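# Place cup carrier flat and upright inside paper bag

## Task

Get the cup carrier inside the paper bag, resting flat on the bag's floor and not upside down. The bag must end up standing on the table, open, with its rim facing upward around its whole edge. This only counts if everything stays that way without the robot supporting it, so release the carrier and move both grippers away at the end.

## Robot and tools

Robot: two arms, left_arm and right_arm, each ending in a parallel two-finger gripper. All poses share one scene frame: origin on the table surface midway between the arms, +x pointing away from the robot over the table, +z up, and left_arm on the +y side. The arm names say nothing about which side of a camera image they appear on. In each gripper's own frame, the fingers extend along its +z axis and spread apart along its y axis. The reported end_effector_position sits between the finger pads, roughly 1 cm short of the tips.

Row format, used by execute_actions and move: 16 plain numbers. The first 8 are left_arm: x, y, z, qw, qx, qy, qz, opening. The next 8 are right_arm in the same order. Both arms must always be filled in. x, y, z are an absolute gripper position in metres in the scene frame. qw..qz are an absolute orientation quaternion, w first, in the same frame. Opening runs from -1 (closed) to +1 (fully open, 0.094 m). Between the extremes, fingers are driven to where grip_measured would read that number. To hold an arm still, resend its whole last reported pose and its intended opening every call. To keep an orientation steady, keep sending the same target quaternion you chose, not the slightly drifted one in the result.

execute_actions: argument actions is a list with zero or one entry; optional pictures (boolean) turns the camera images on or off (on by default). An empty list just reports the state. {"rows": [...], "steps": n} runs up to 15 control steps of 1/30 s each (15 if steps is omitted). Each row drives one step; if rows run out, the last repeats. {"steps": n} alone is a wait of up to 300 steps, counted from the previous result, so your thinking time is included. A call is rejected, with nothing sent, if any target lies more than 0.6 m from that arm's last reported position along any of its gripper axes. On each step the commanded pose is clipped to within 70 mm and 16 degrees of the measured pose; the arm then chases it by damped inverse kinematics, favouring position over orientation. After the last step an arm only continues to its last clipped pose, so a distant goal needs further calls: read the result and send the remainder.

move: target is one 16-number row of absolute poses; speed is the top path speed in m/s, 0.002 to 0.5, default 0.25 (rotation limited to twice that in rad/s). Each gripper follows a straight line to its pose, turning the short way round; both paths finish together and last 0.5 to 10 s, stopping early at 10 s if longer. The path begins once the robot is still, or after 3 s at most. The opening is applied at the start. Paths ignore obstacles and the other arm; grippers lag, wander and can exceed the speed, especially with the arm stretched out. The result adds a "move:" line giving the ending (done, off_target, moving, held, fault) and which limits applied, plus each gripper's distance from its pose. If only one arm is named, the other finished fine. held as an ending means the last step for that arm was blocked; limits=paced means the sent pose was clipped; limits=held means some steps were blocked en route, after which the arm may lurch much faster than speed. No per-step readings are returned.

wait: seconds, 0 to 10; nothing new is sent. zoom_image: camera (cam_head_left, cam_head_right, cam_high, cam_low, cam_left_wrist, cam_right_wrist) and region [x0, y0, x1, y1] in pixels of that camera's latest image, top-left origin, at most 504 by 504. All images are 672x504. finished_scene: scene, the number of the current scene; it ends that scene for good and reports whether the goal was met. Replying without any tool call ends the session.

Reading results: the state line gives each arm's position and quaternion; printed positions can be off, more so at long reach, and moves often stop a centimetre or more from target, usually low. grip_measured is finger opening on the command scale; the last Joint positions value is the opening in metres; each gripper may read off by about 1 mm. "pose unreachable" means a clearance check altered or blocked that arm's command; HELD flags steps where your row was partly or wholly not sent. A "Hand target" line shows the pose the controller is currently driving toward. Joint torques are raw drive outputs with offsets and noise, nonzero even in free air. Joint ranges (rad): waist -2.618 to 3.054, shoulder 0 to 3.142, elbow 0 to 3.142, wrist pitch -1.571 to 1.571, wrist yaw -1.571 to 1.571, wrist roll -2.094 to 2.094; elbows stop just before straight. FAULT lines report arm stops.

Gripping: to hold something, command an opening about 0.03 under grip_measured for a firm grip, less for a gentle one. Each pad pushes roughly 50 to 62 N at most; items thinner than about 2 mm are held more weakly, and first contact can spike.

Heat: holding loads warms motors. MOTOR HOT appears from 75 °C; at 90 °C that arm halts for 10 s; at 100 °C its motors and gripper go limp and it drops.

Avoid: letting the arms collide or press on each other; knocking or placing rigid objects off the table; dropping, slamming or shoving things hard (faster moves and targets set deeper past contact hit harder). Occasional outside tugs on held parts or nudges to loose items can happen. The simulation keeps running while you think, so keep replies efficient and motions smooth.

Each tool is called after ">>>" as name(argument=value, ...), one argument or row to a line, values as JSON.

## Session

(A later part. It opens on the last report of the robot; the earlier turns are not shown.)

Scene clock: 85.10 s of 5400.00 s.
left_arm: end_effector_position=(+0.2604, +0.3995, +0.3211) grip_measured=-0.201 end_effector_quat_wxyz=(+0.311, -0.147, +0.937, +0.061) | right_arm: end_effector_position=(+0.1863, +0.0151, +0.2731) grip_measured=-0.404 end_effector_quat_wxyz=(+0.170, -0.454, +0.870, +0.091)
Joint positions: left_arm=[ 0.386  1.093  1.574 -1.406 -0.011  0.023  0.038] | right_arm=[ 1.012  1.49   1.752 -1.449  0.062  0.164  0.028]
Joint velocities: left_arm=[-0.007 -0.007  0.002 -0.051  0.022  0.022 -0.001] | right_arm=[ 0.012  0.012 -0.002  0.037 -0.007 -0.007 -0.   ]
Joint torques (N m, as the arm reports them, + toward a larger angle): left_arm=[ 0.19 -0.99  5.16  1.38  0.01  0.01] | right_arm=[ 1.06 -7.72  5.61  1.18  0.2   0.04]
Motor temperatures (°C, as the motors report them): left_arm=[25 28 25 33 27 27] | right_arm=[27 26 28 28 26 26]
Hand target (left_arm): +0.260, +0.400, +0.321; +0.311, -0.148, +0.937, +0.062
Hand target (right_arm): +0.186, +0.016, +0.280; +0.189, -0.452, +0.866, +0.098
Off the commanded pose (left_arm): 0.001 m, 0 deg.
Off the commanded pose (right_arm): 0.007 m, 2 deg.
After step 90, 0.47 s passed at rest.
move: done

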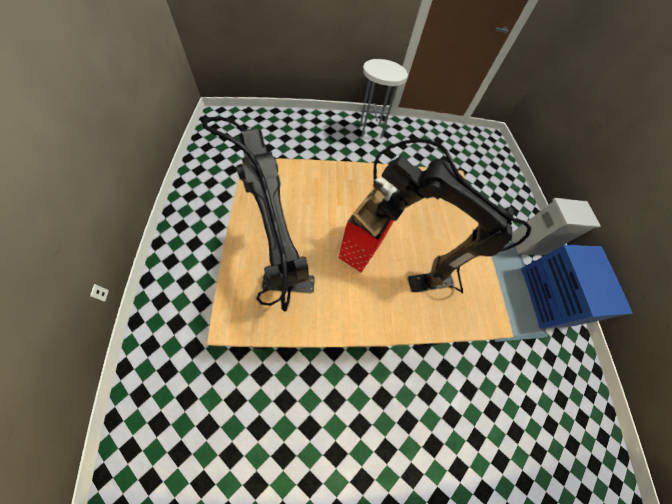

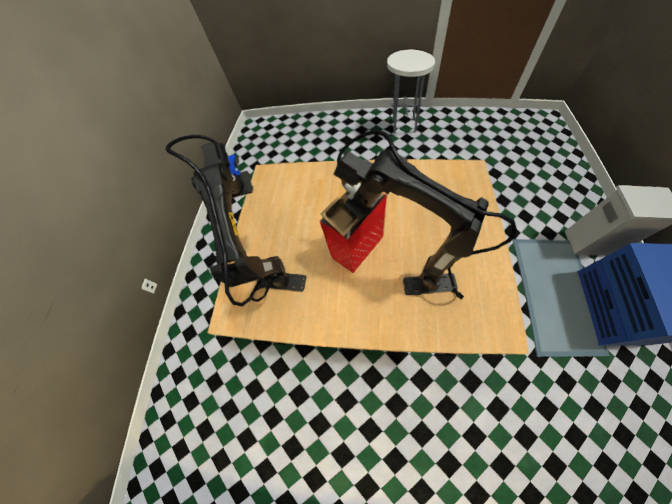

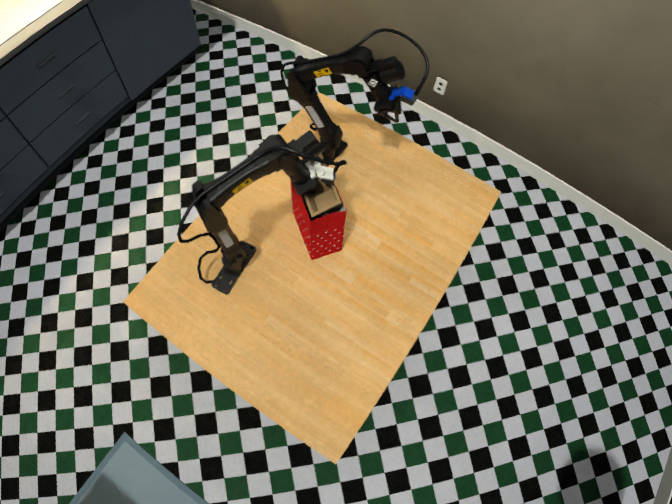

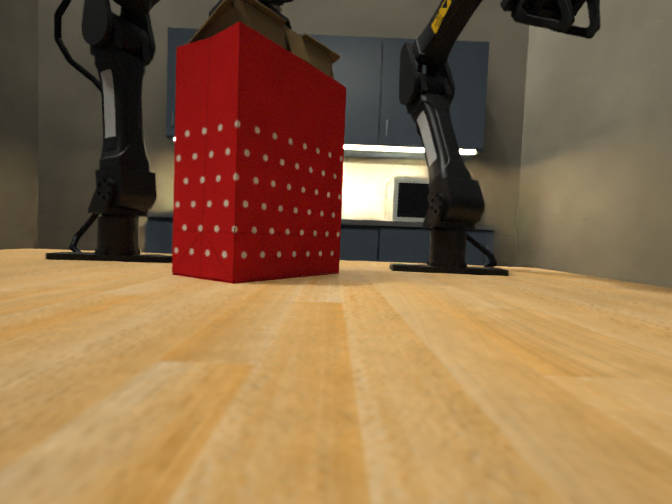

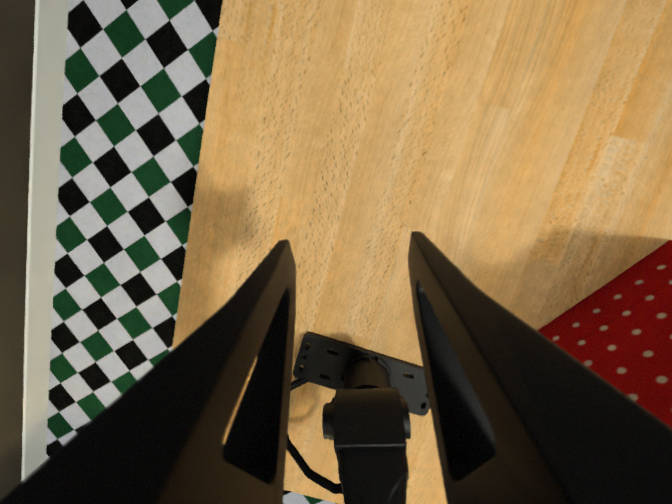

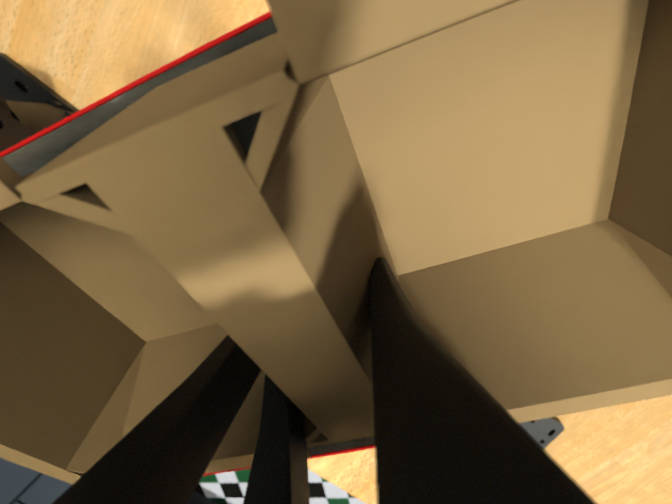

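>>> move(
  target=[0.26,0.4,0.321,0.311,-0.148,0.937,0.062,-0.2,0.188,0.014,0.23,0.155,-0.455,0.873,0.08,-0.47],
  speed=0.03,
)

>>> zoom_image(
  camera="cam_high",
  region=[260,120,390,250],
)

>>> zoom_image(
  camera="cam_head_left",
  region=[320,150,440,270],
)

Scene clock: 91.57 s of 5400.00 s.
left_arm: end_effector_position=(+0.2604, +0.3995, +0.3211) grip_measured=-0.201 end_effector_quat_wxyz=(+0.311, -0.147, +0.937, +0.061) | right_arm: end_effector_position=(+0.1826, +0.0161, +0.2271) grip_measured=-0.404 end_effector_quat_wxyz=(+0.141, -0.458, +0.874, +0.082)
Joint positions: left_arm=[ 0.386  1.093  1.574 -1.406 -0.011  0.023  0.038] | right_arm=[ 1.012  1.471  1.557 -1.332  0.041  0.167  0.028]
Joint velocities: left_arm=[ 0.002  0.017 -0.037 -0.007 -0.022  0.022 -0.   ] | right_arm=[-0.007  0.012 -0.002 -0.051 -0.051  0.051 -0.   ]
Joint torques (N m, as the arm reports them, + toward a larger angle): left_arm=[ 0.2  -0.89  5.04  1.37 -0.01  0.  ] | right_arm=[-0.74 -7.04  6.1   0.97  0.24 -0.07]
Motor temperatures (°C, as the motors report them): left_arm=[25 28 25 33 27 27] | right_arm=[27 26 28 28 26 26]
Hand target (left_arm): +0.260, +0.400, +0.321; +0.311, -0.148, +0.937, +0.062
Hand target (right_arm): +0.188, +0.013, +0.230; +0.155, -0.455, +0.873, +0.080
Off the commanded pose (left_arm): 0.001 m, 0 deg.
Off the commanded pose (right_arm): 0.007 m, 2 deg.
After step 90, 1.73 s passed at rest.
move: done

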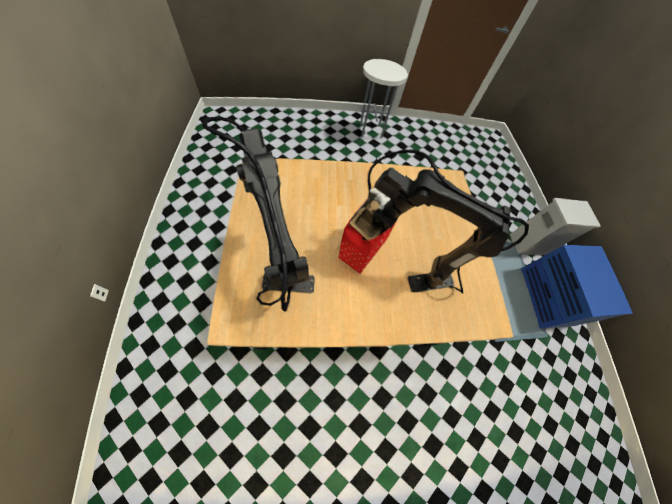

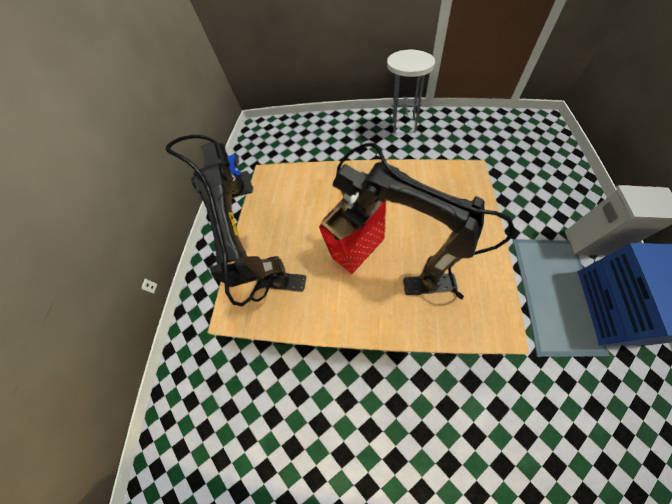

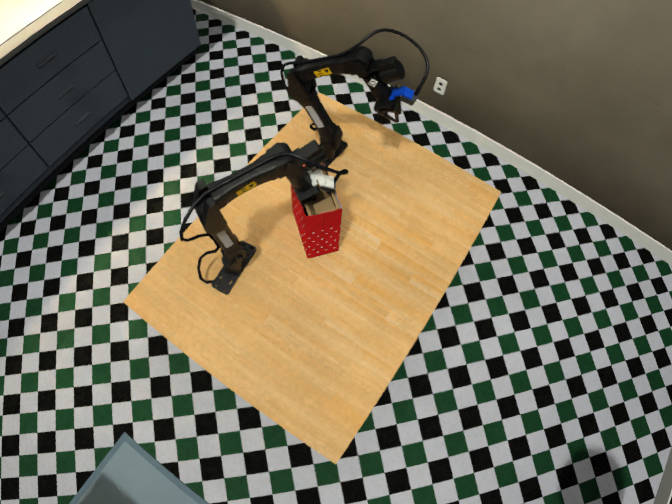

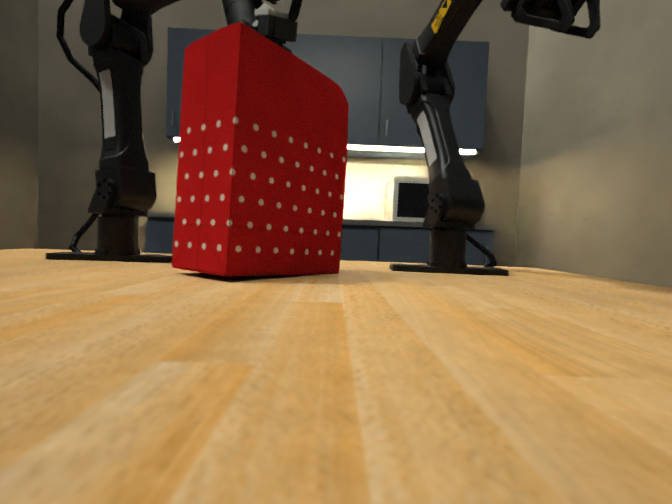

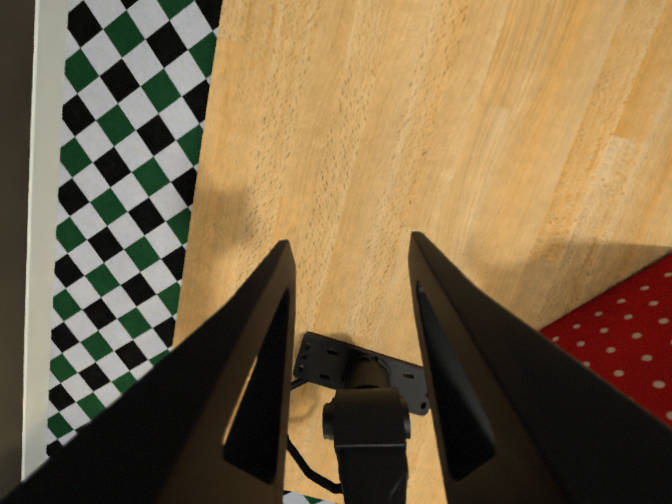

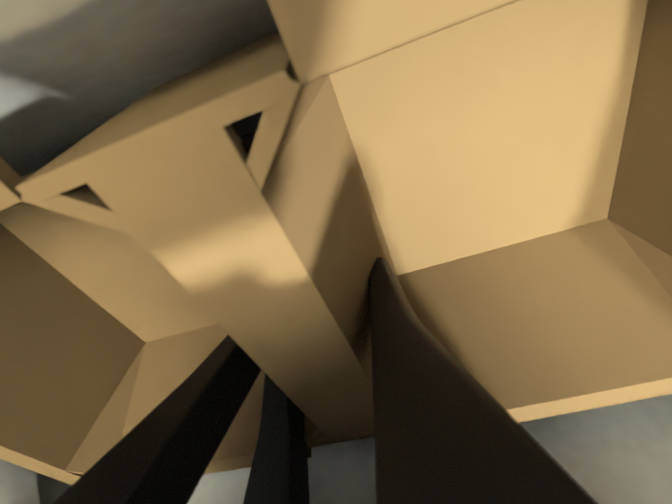

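Region (260, 120, 390, 250) of cam_high's 672x504 image, scaled by 3.877, with more detail than that image has.

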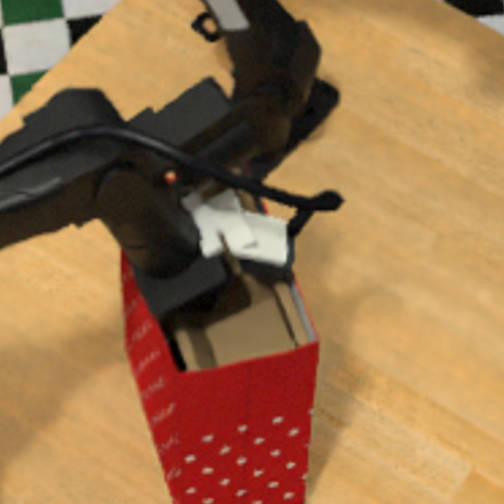

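Region (320, 150, 440, 270) of cam_head_left's 672x504 image, scaled by 4.200, with more detail than that image has.

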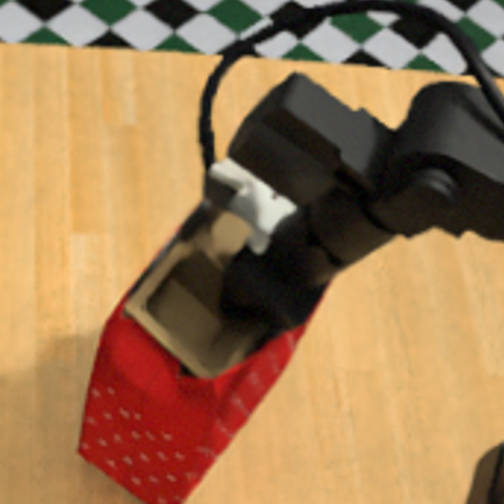

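The flange caught the near end wall, so I'm lifting it off the rim.

>>> move(
  target=[0.26,0.4,0.321,0.311,-0.148,0.937,0.062,-0.2,0.192,0.008,0.285,0.19,-0.451,0.866,0.099,-0.47],
  speed=0.03,
)

>>> zoom_image(
  camera="cam_high",
  region=[260,120,390,250],
)

>>> zoom_image(
  camera="cam_head_left",
  region=[320,150,440,270],
)

Scene clock: 97.33 s of 5400.00 s.
left_arm: end_effector_position=(+0.2604, +0.3995, +0.3211) grip_measured=-0.201 end_effector_quat_wxyz=(+0.311, -0.147, +0.937, +0.061) | right_arm: end_effector_position=(+0.1873, +0.0129, +0.2731) grip_measured=-0.404 end_effector_quat_wxyz=(+0.173, -0.457, +0.867, +0.098)
Joint positions: left_arm=[ 0.386  1.093  1.574 -1.406 -0.011  0.023  0.038] | right_arm=[ 0.998  1.471  1.73  -1.432  0.048  0.144  0.028]
Joint velocities: left_arm=[-0.007  0.007 -0.002  0.022  0.007 -0.007 -0.001] | right_arm=[-0.007 -0.012  0.007 -0.022  0.022  0.007 -0.   ]
Joint torques (N m, as the arm reports them, + toward a larger angle): left_arm=[ 0.2  -1.03  4.96  1.37 -0.01  0.01] | right_arm=[-1.08 -6.24  9.48  0.88  0.19 -0.06]
Motor temperatures (°C, as the motors report them): left_arm=[25 28 25 33 27 27] | right_arm=[27 26 28 28 26 26]
Hand target (left_arm): +0.260, +0.400, +0.321; +0.311, -0.148, +0.937, +0.062
Hand target (right_arm): +0.192, +0.009, +0.285; +0.190, -0.452, +0.866, +0.100
Off the commanded pose (left_arm): 0.001 m, 0 deg.
Off the commanded pose (right_arm): 0.014 m, 2 deg.
After step 90, 0.53 s passed at rest.
move: off_target (right_arm)

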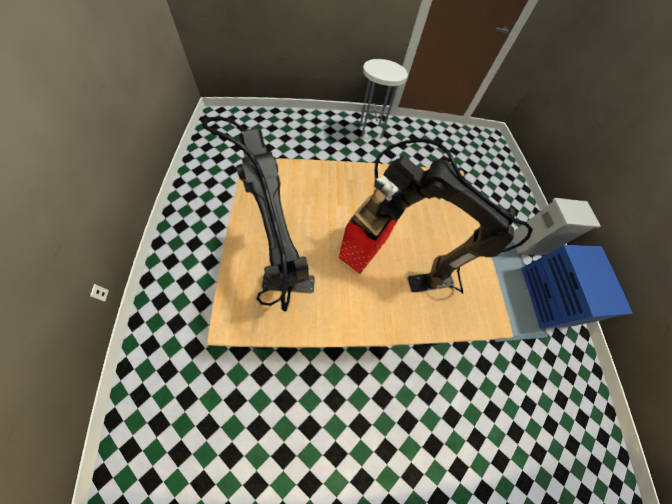

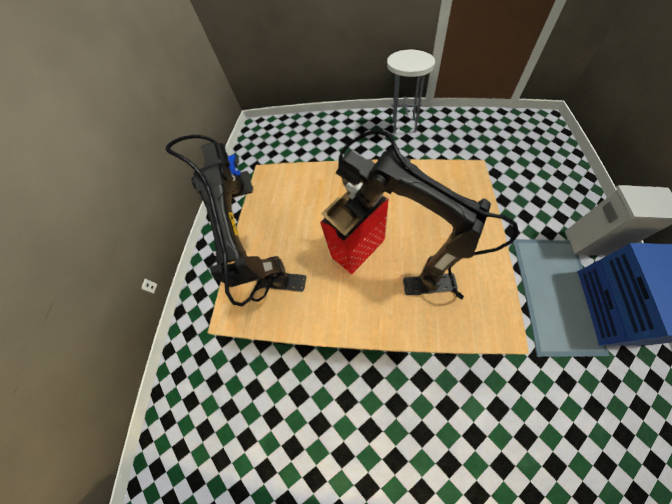

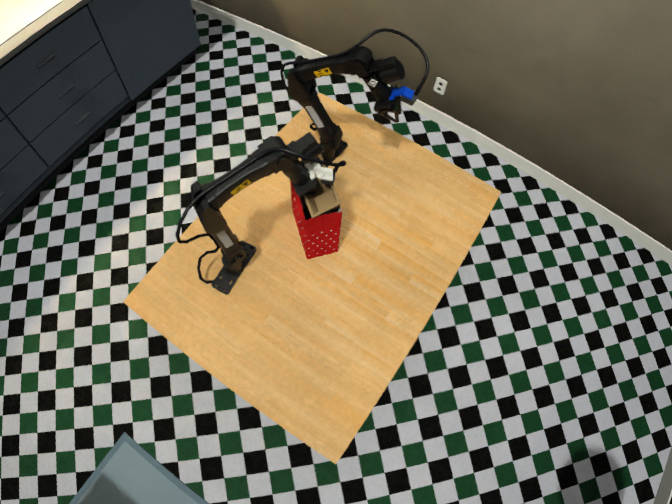

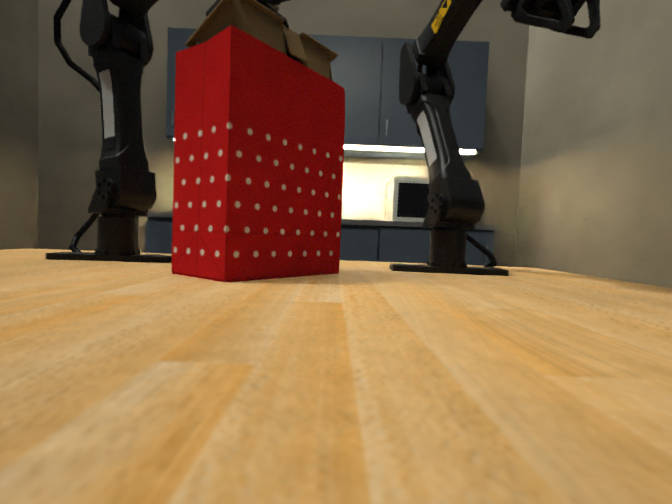

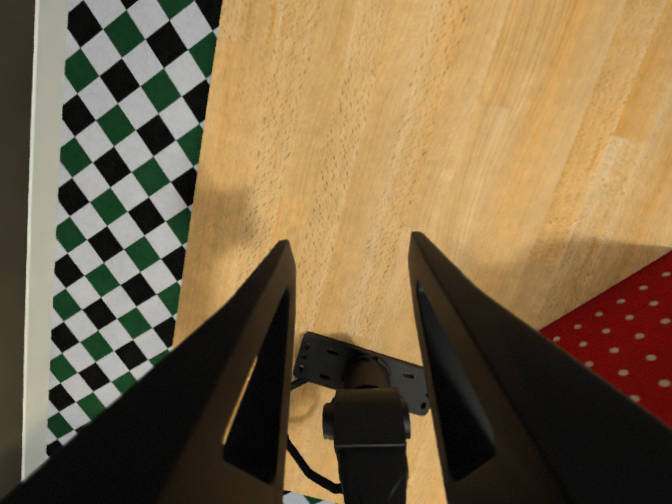

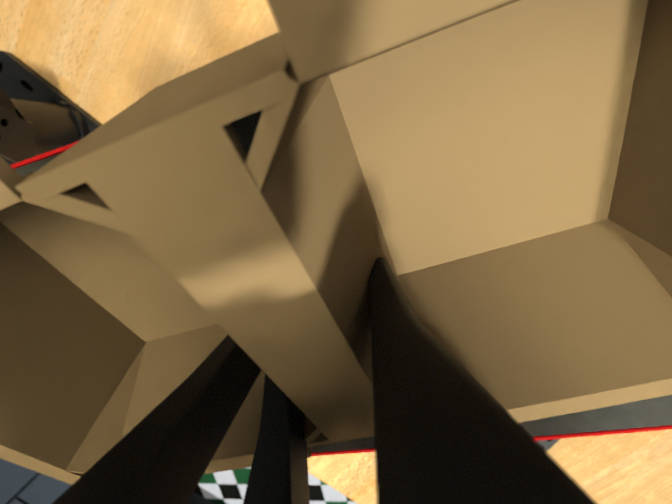

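Region (260, 120, 390, 250) of cam_high's 672x504 image, scaled by 3.877, with more detail than that image has.

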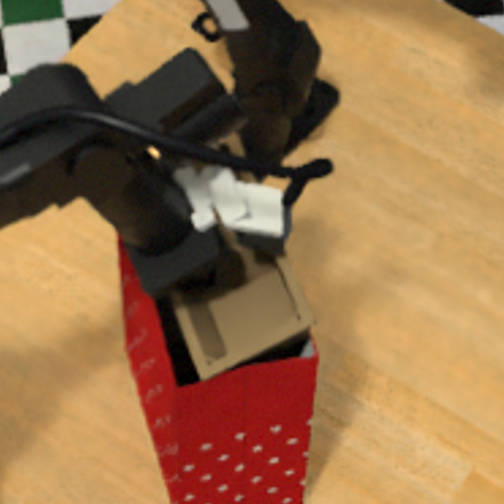

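Region (320, 150, 440, 270) of cam_head_left's 672x504 image, scaled by 4.200, with more detail than that image has.

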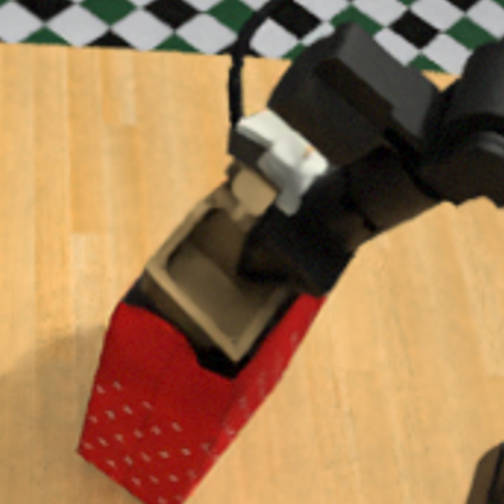

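>>> move(
  target=[0.26,0.4,0.321,0.311,-0.148,0.937,0.062,-0.2,0.192,0.0,0.275,0.188,-0.414,0.886,0.088,-0.47],
  speed=0.03,
)

>>> zoom_image(
  camera="cam_high",
  region=[260,120,390,250],
)

>>> zoom_image(
  camera="cam_head_left",
  region=[320,150,440,270],
)

Scene clock: 103.63 s of 5400.00 s.
left_arm: end_effector_position=(+0.2604, +0.3995, +0.3211) grip_measured=-0.201 end_effector_quat_wxyz=(+0.311, -0.147, +0.937, +0.061) | right_arm: end_effector_position=(+0.1908, +0.0055, +0.2699) grip_measured=-0.404 end_effector_quat_wxyz=(+0.176, -0.421, +0.886, +0.087)
Joint positions: left_arm=[ 0.386  1.093  1.574 -1.406 -0.011  0.023  0.038] | right_arm=[ 0.998  1.457  1.707 -1.434  0.083  0.22   0.028]
Joint velocities: left_arm=[ 0.002  0.012 -0.012 -0.066 -0.066  0.007 -0.   ] | right_arm=[ 0.007  0.012 -0.007  0.066 -0.037 -0.007  0.001]
Joint torques (N m, as the arm reports them, + toward a larger angle): left_arm=[ 0.09 -1.06  5.04  1.35  0.01  0.03] | right_arm=[-0.2  -7.58  5.75  1.    0.24  0.05]
Motor temperatures (°C, as the motors report them): left_arm=[25 28 25 33 27 27] | right_arm=[27 26 28 28 26 26]
Hand target (left_arm): +0.260, +0.400, +0.321; +0.311, -0.148, +0.937, +0.062
Hand target (right_arm): +0.192, +0.000, +0.275; +0.188, -0.414, +0.886, +0.088
Off the commanded pose (left_arm): 0.001 m, 0 deg.
Off the commanded pose (right_arm): 0.008 m, 2 deg.
After step 90, 1.27 s passed at rest.
move: done

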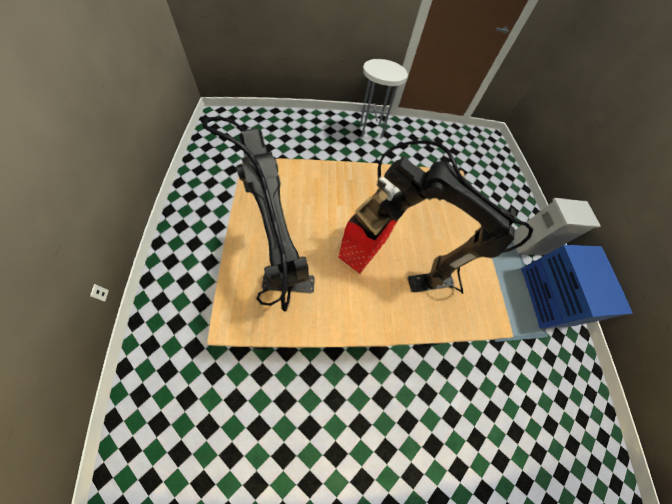

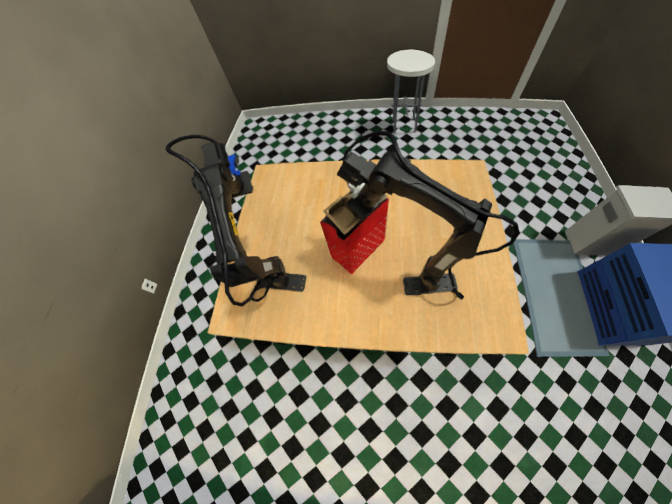

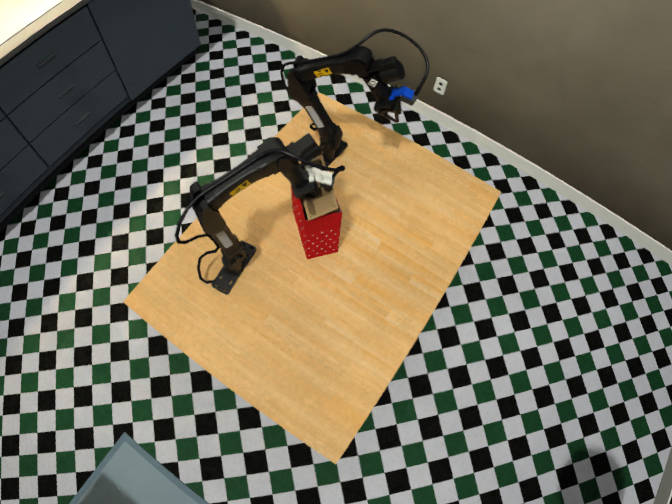

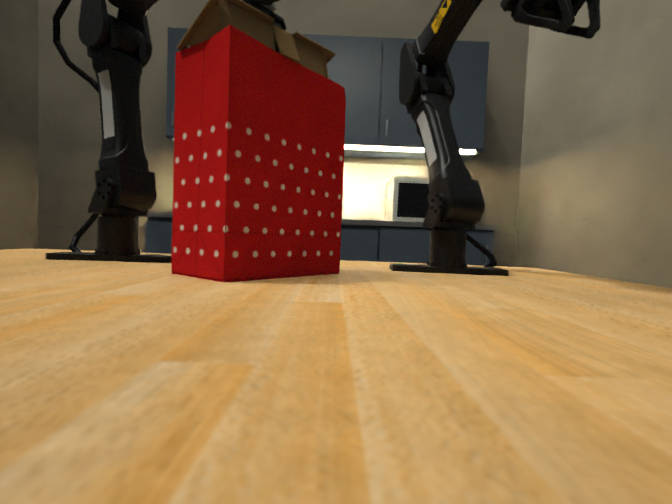

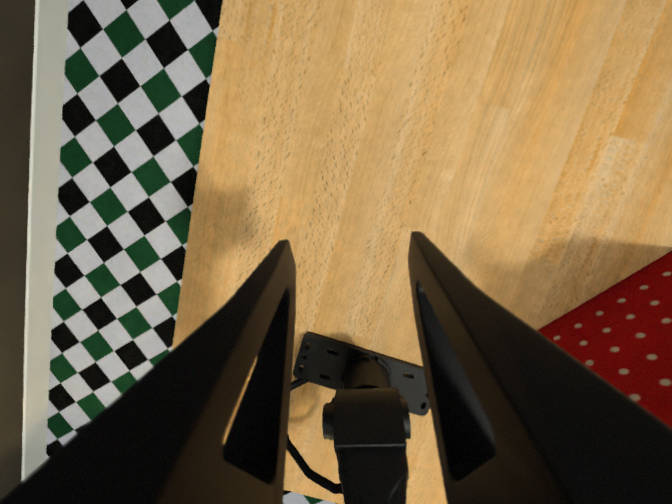

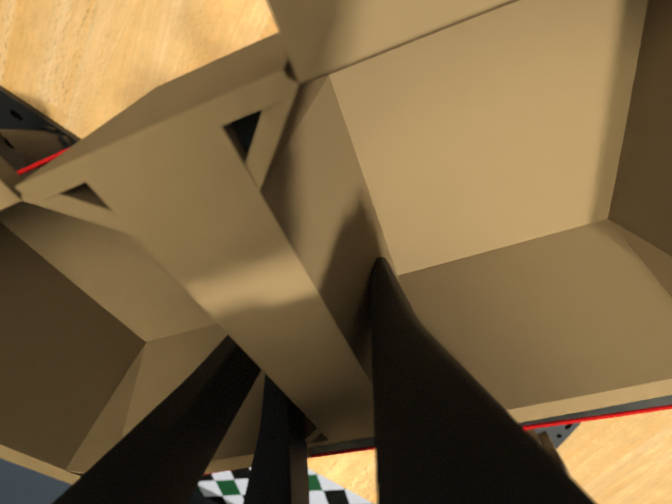

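Region (260, 120, 390, 250) of cam_high's 672x504 image, scaled by 3.877, with more detail than that image has.

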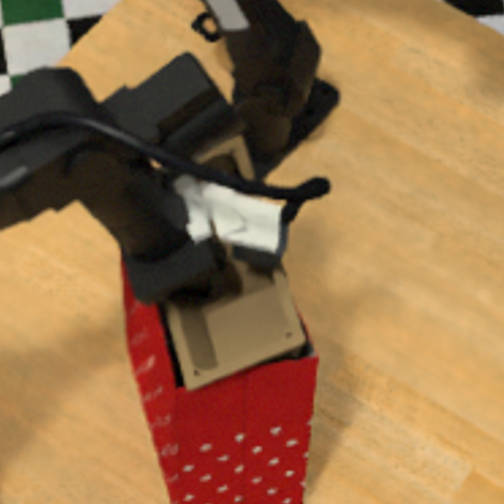

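Region (320, 150, 440, 270) of cam_head_left's 672x504 image, scaled by 4.200, with more detail than that image has.

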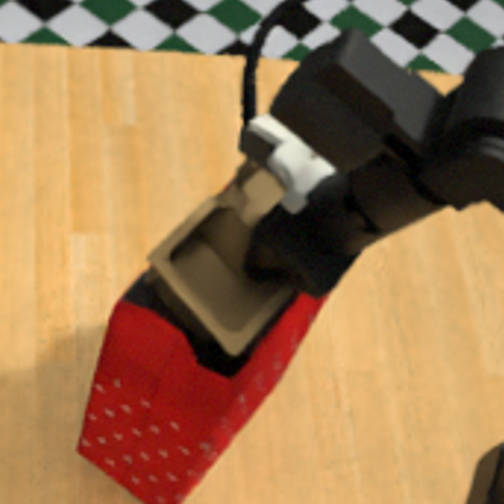

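>>> move(
  target=[0.26,0.4,0.321,0.311,-0.148,0.937,0.062,-0.2,0.187,0.002,0.253,0.188,-0.414,0.886,0.088,-0.47],
  speed=0.02,
)

>>> zoom_image(
  camera="cam_high",
  region=[260,120,390,250],
)

>>> zoom_image(
  camera="cam_head_left",
  region=[320,150,440,270],
)

Scene clock: 109.23 s of 5400.00 s.
left_arm: end_effector_position=(+0.2604, +0.3995, +0.3211) grip_measured=-0.201 end_effector_quat_wxyz=(+0.311, -0.147, +0.937, +0.061) | right_arm: end_effector_position=(+0.1920, +0.0033, +0.2517) grip_measured=-0.404 end_effector_quat_wxyz=(+0.185, -0.416, +0.886, +0.081)
Joint positions: left_arm=[ 0.386  1.093  1.574 -1.406 -0.011  0.023  0.038] | right_arm=[ 1.007  1.413  1.585 -1.35   0.11   0.232  0.028]
Joint velocities: left_arm=[ 0.022 -0.007 -0.007 -0.037 -0.051 -0.037  0.   ] | right_arm=[ 0.002  0.002 -0.002  0.066  0.007  0.022 -0.001]
Joint torques (N m, as the arm reports them, + toward a larger angle): left_arm=[ 0.06 -0.83  5.14  1.37  0.    0.01] | right_arm=[ 1.12 -6.93  5.06  1.01  0.05  0.12]
Motor temperatures (°C, as the motors report them): left_arm=[25 28 25 33 27 27] | right_arm=[27 26 28 28 26 26]
Hand target (left_arm): +0.260, +0.400, +0.321; +0.311, -0.148, +0.937, +0.062
Hand target (right_arm): +0.187, +0.002, +0.253; +0.187, -0.414, +0.886, +0.088
Off the commanded pose (left_arm): 0.001 m, 0 deg.
Off the commanded pose (right_arm): 0.005 m, 1 deg.
After step 90, 1.43 s passed at rest.
move: done

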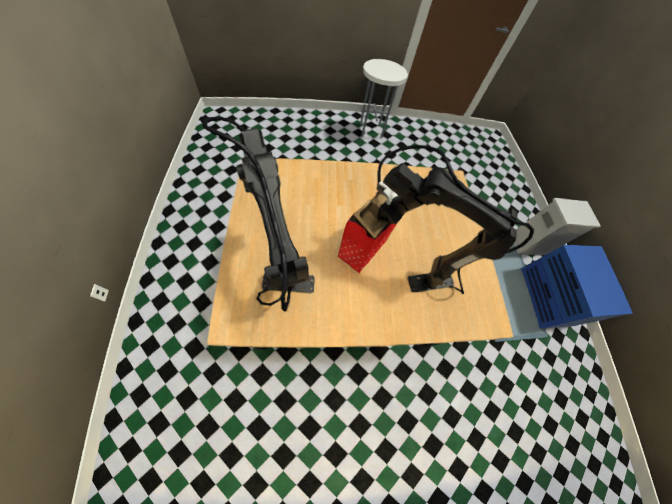

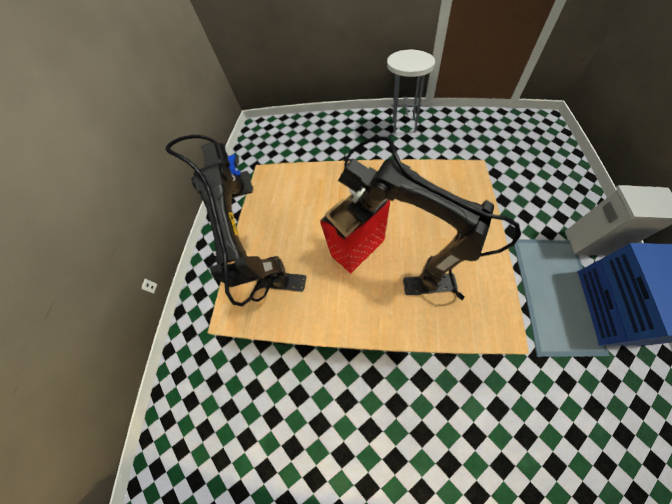

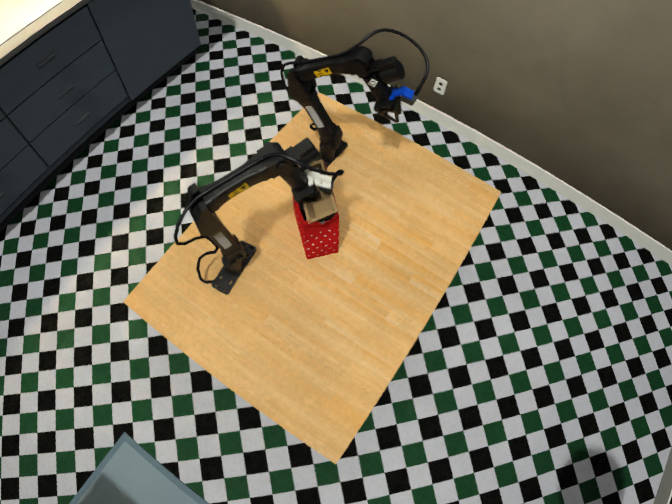

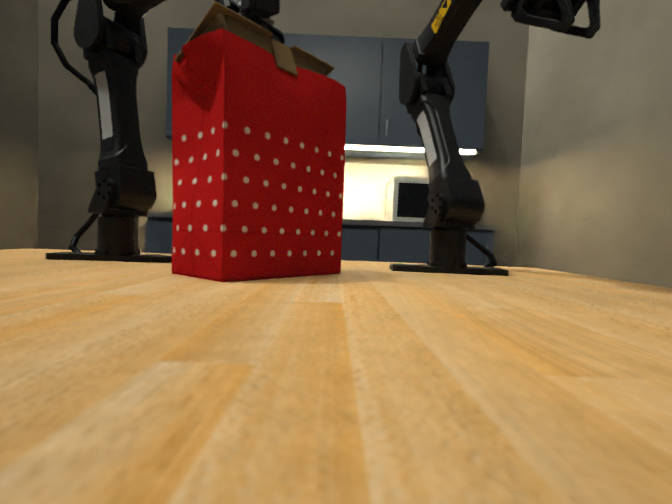

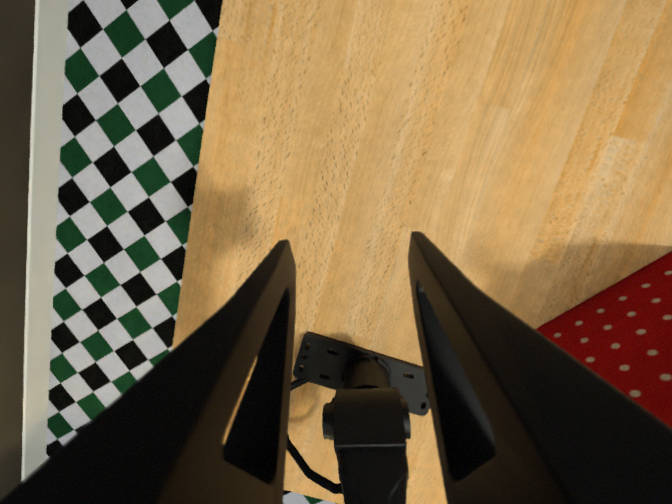

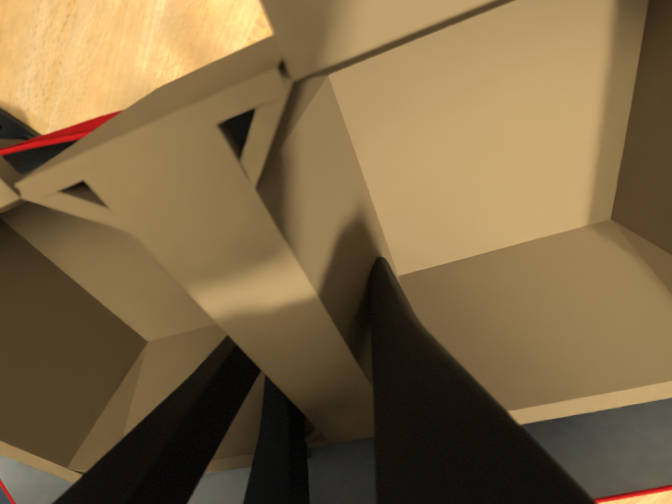

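Region (260, 120, 390, 250) of cam_high's 672x504 image, scaled by 3.877, with more detail than that image has.

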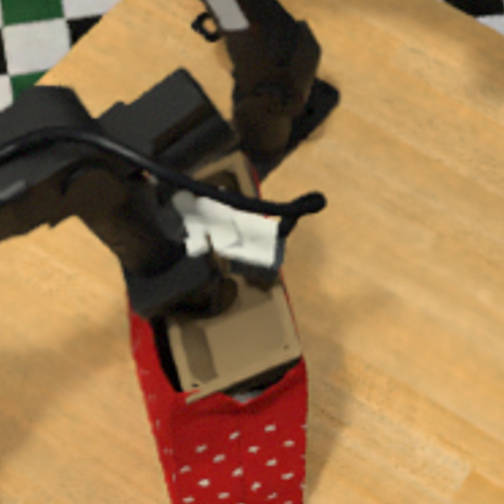

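Region (320, 150, 440, 270) of cam_head_left's 672x504 image, scaled by 4.200, with more detail than that image has.

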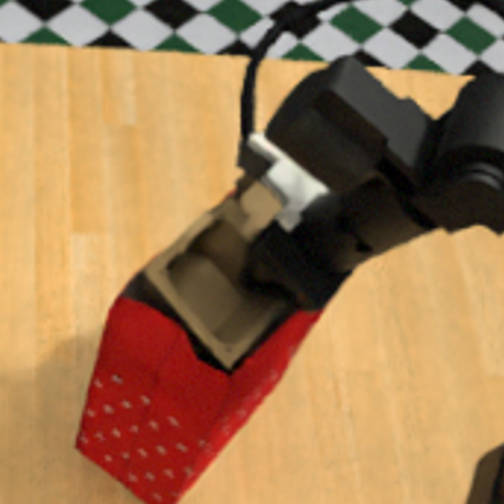

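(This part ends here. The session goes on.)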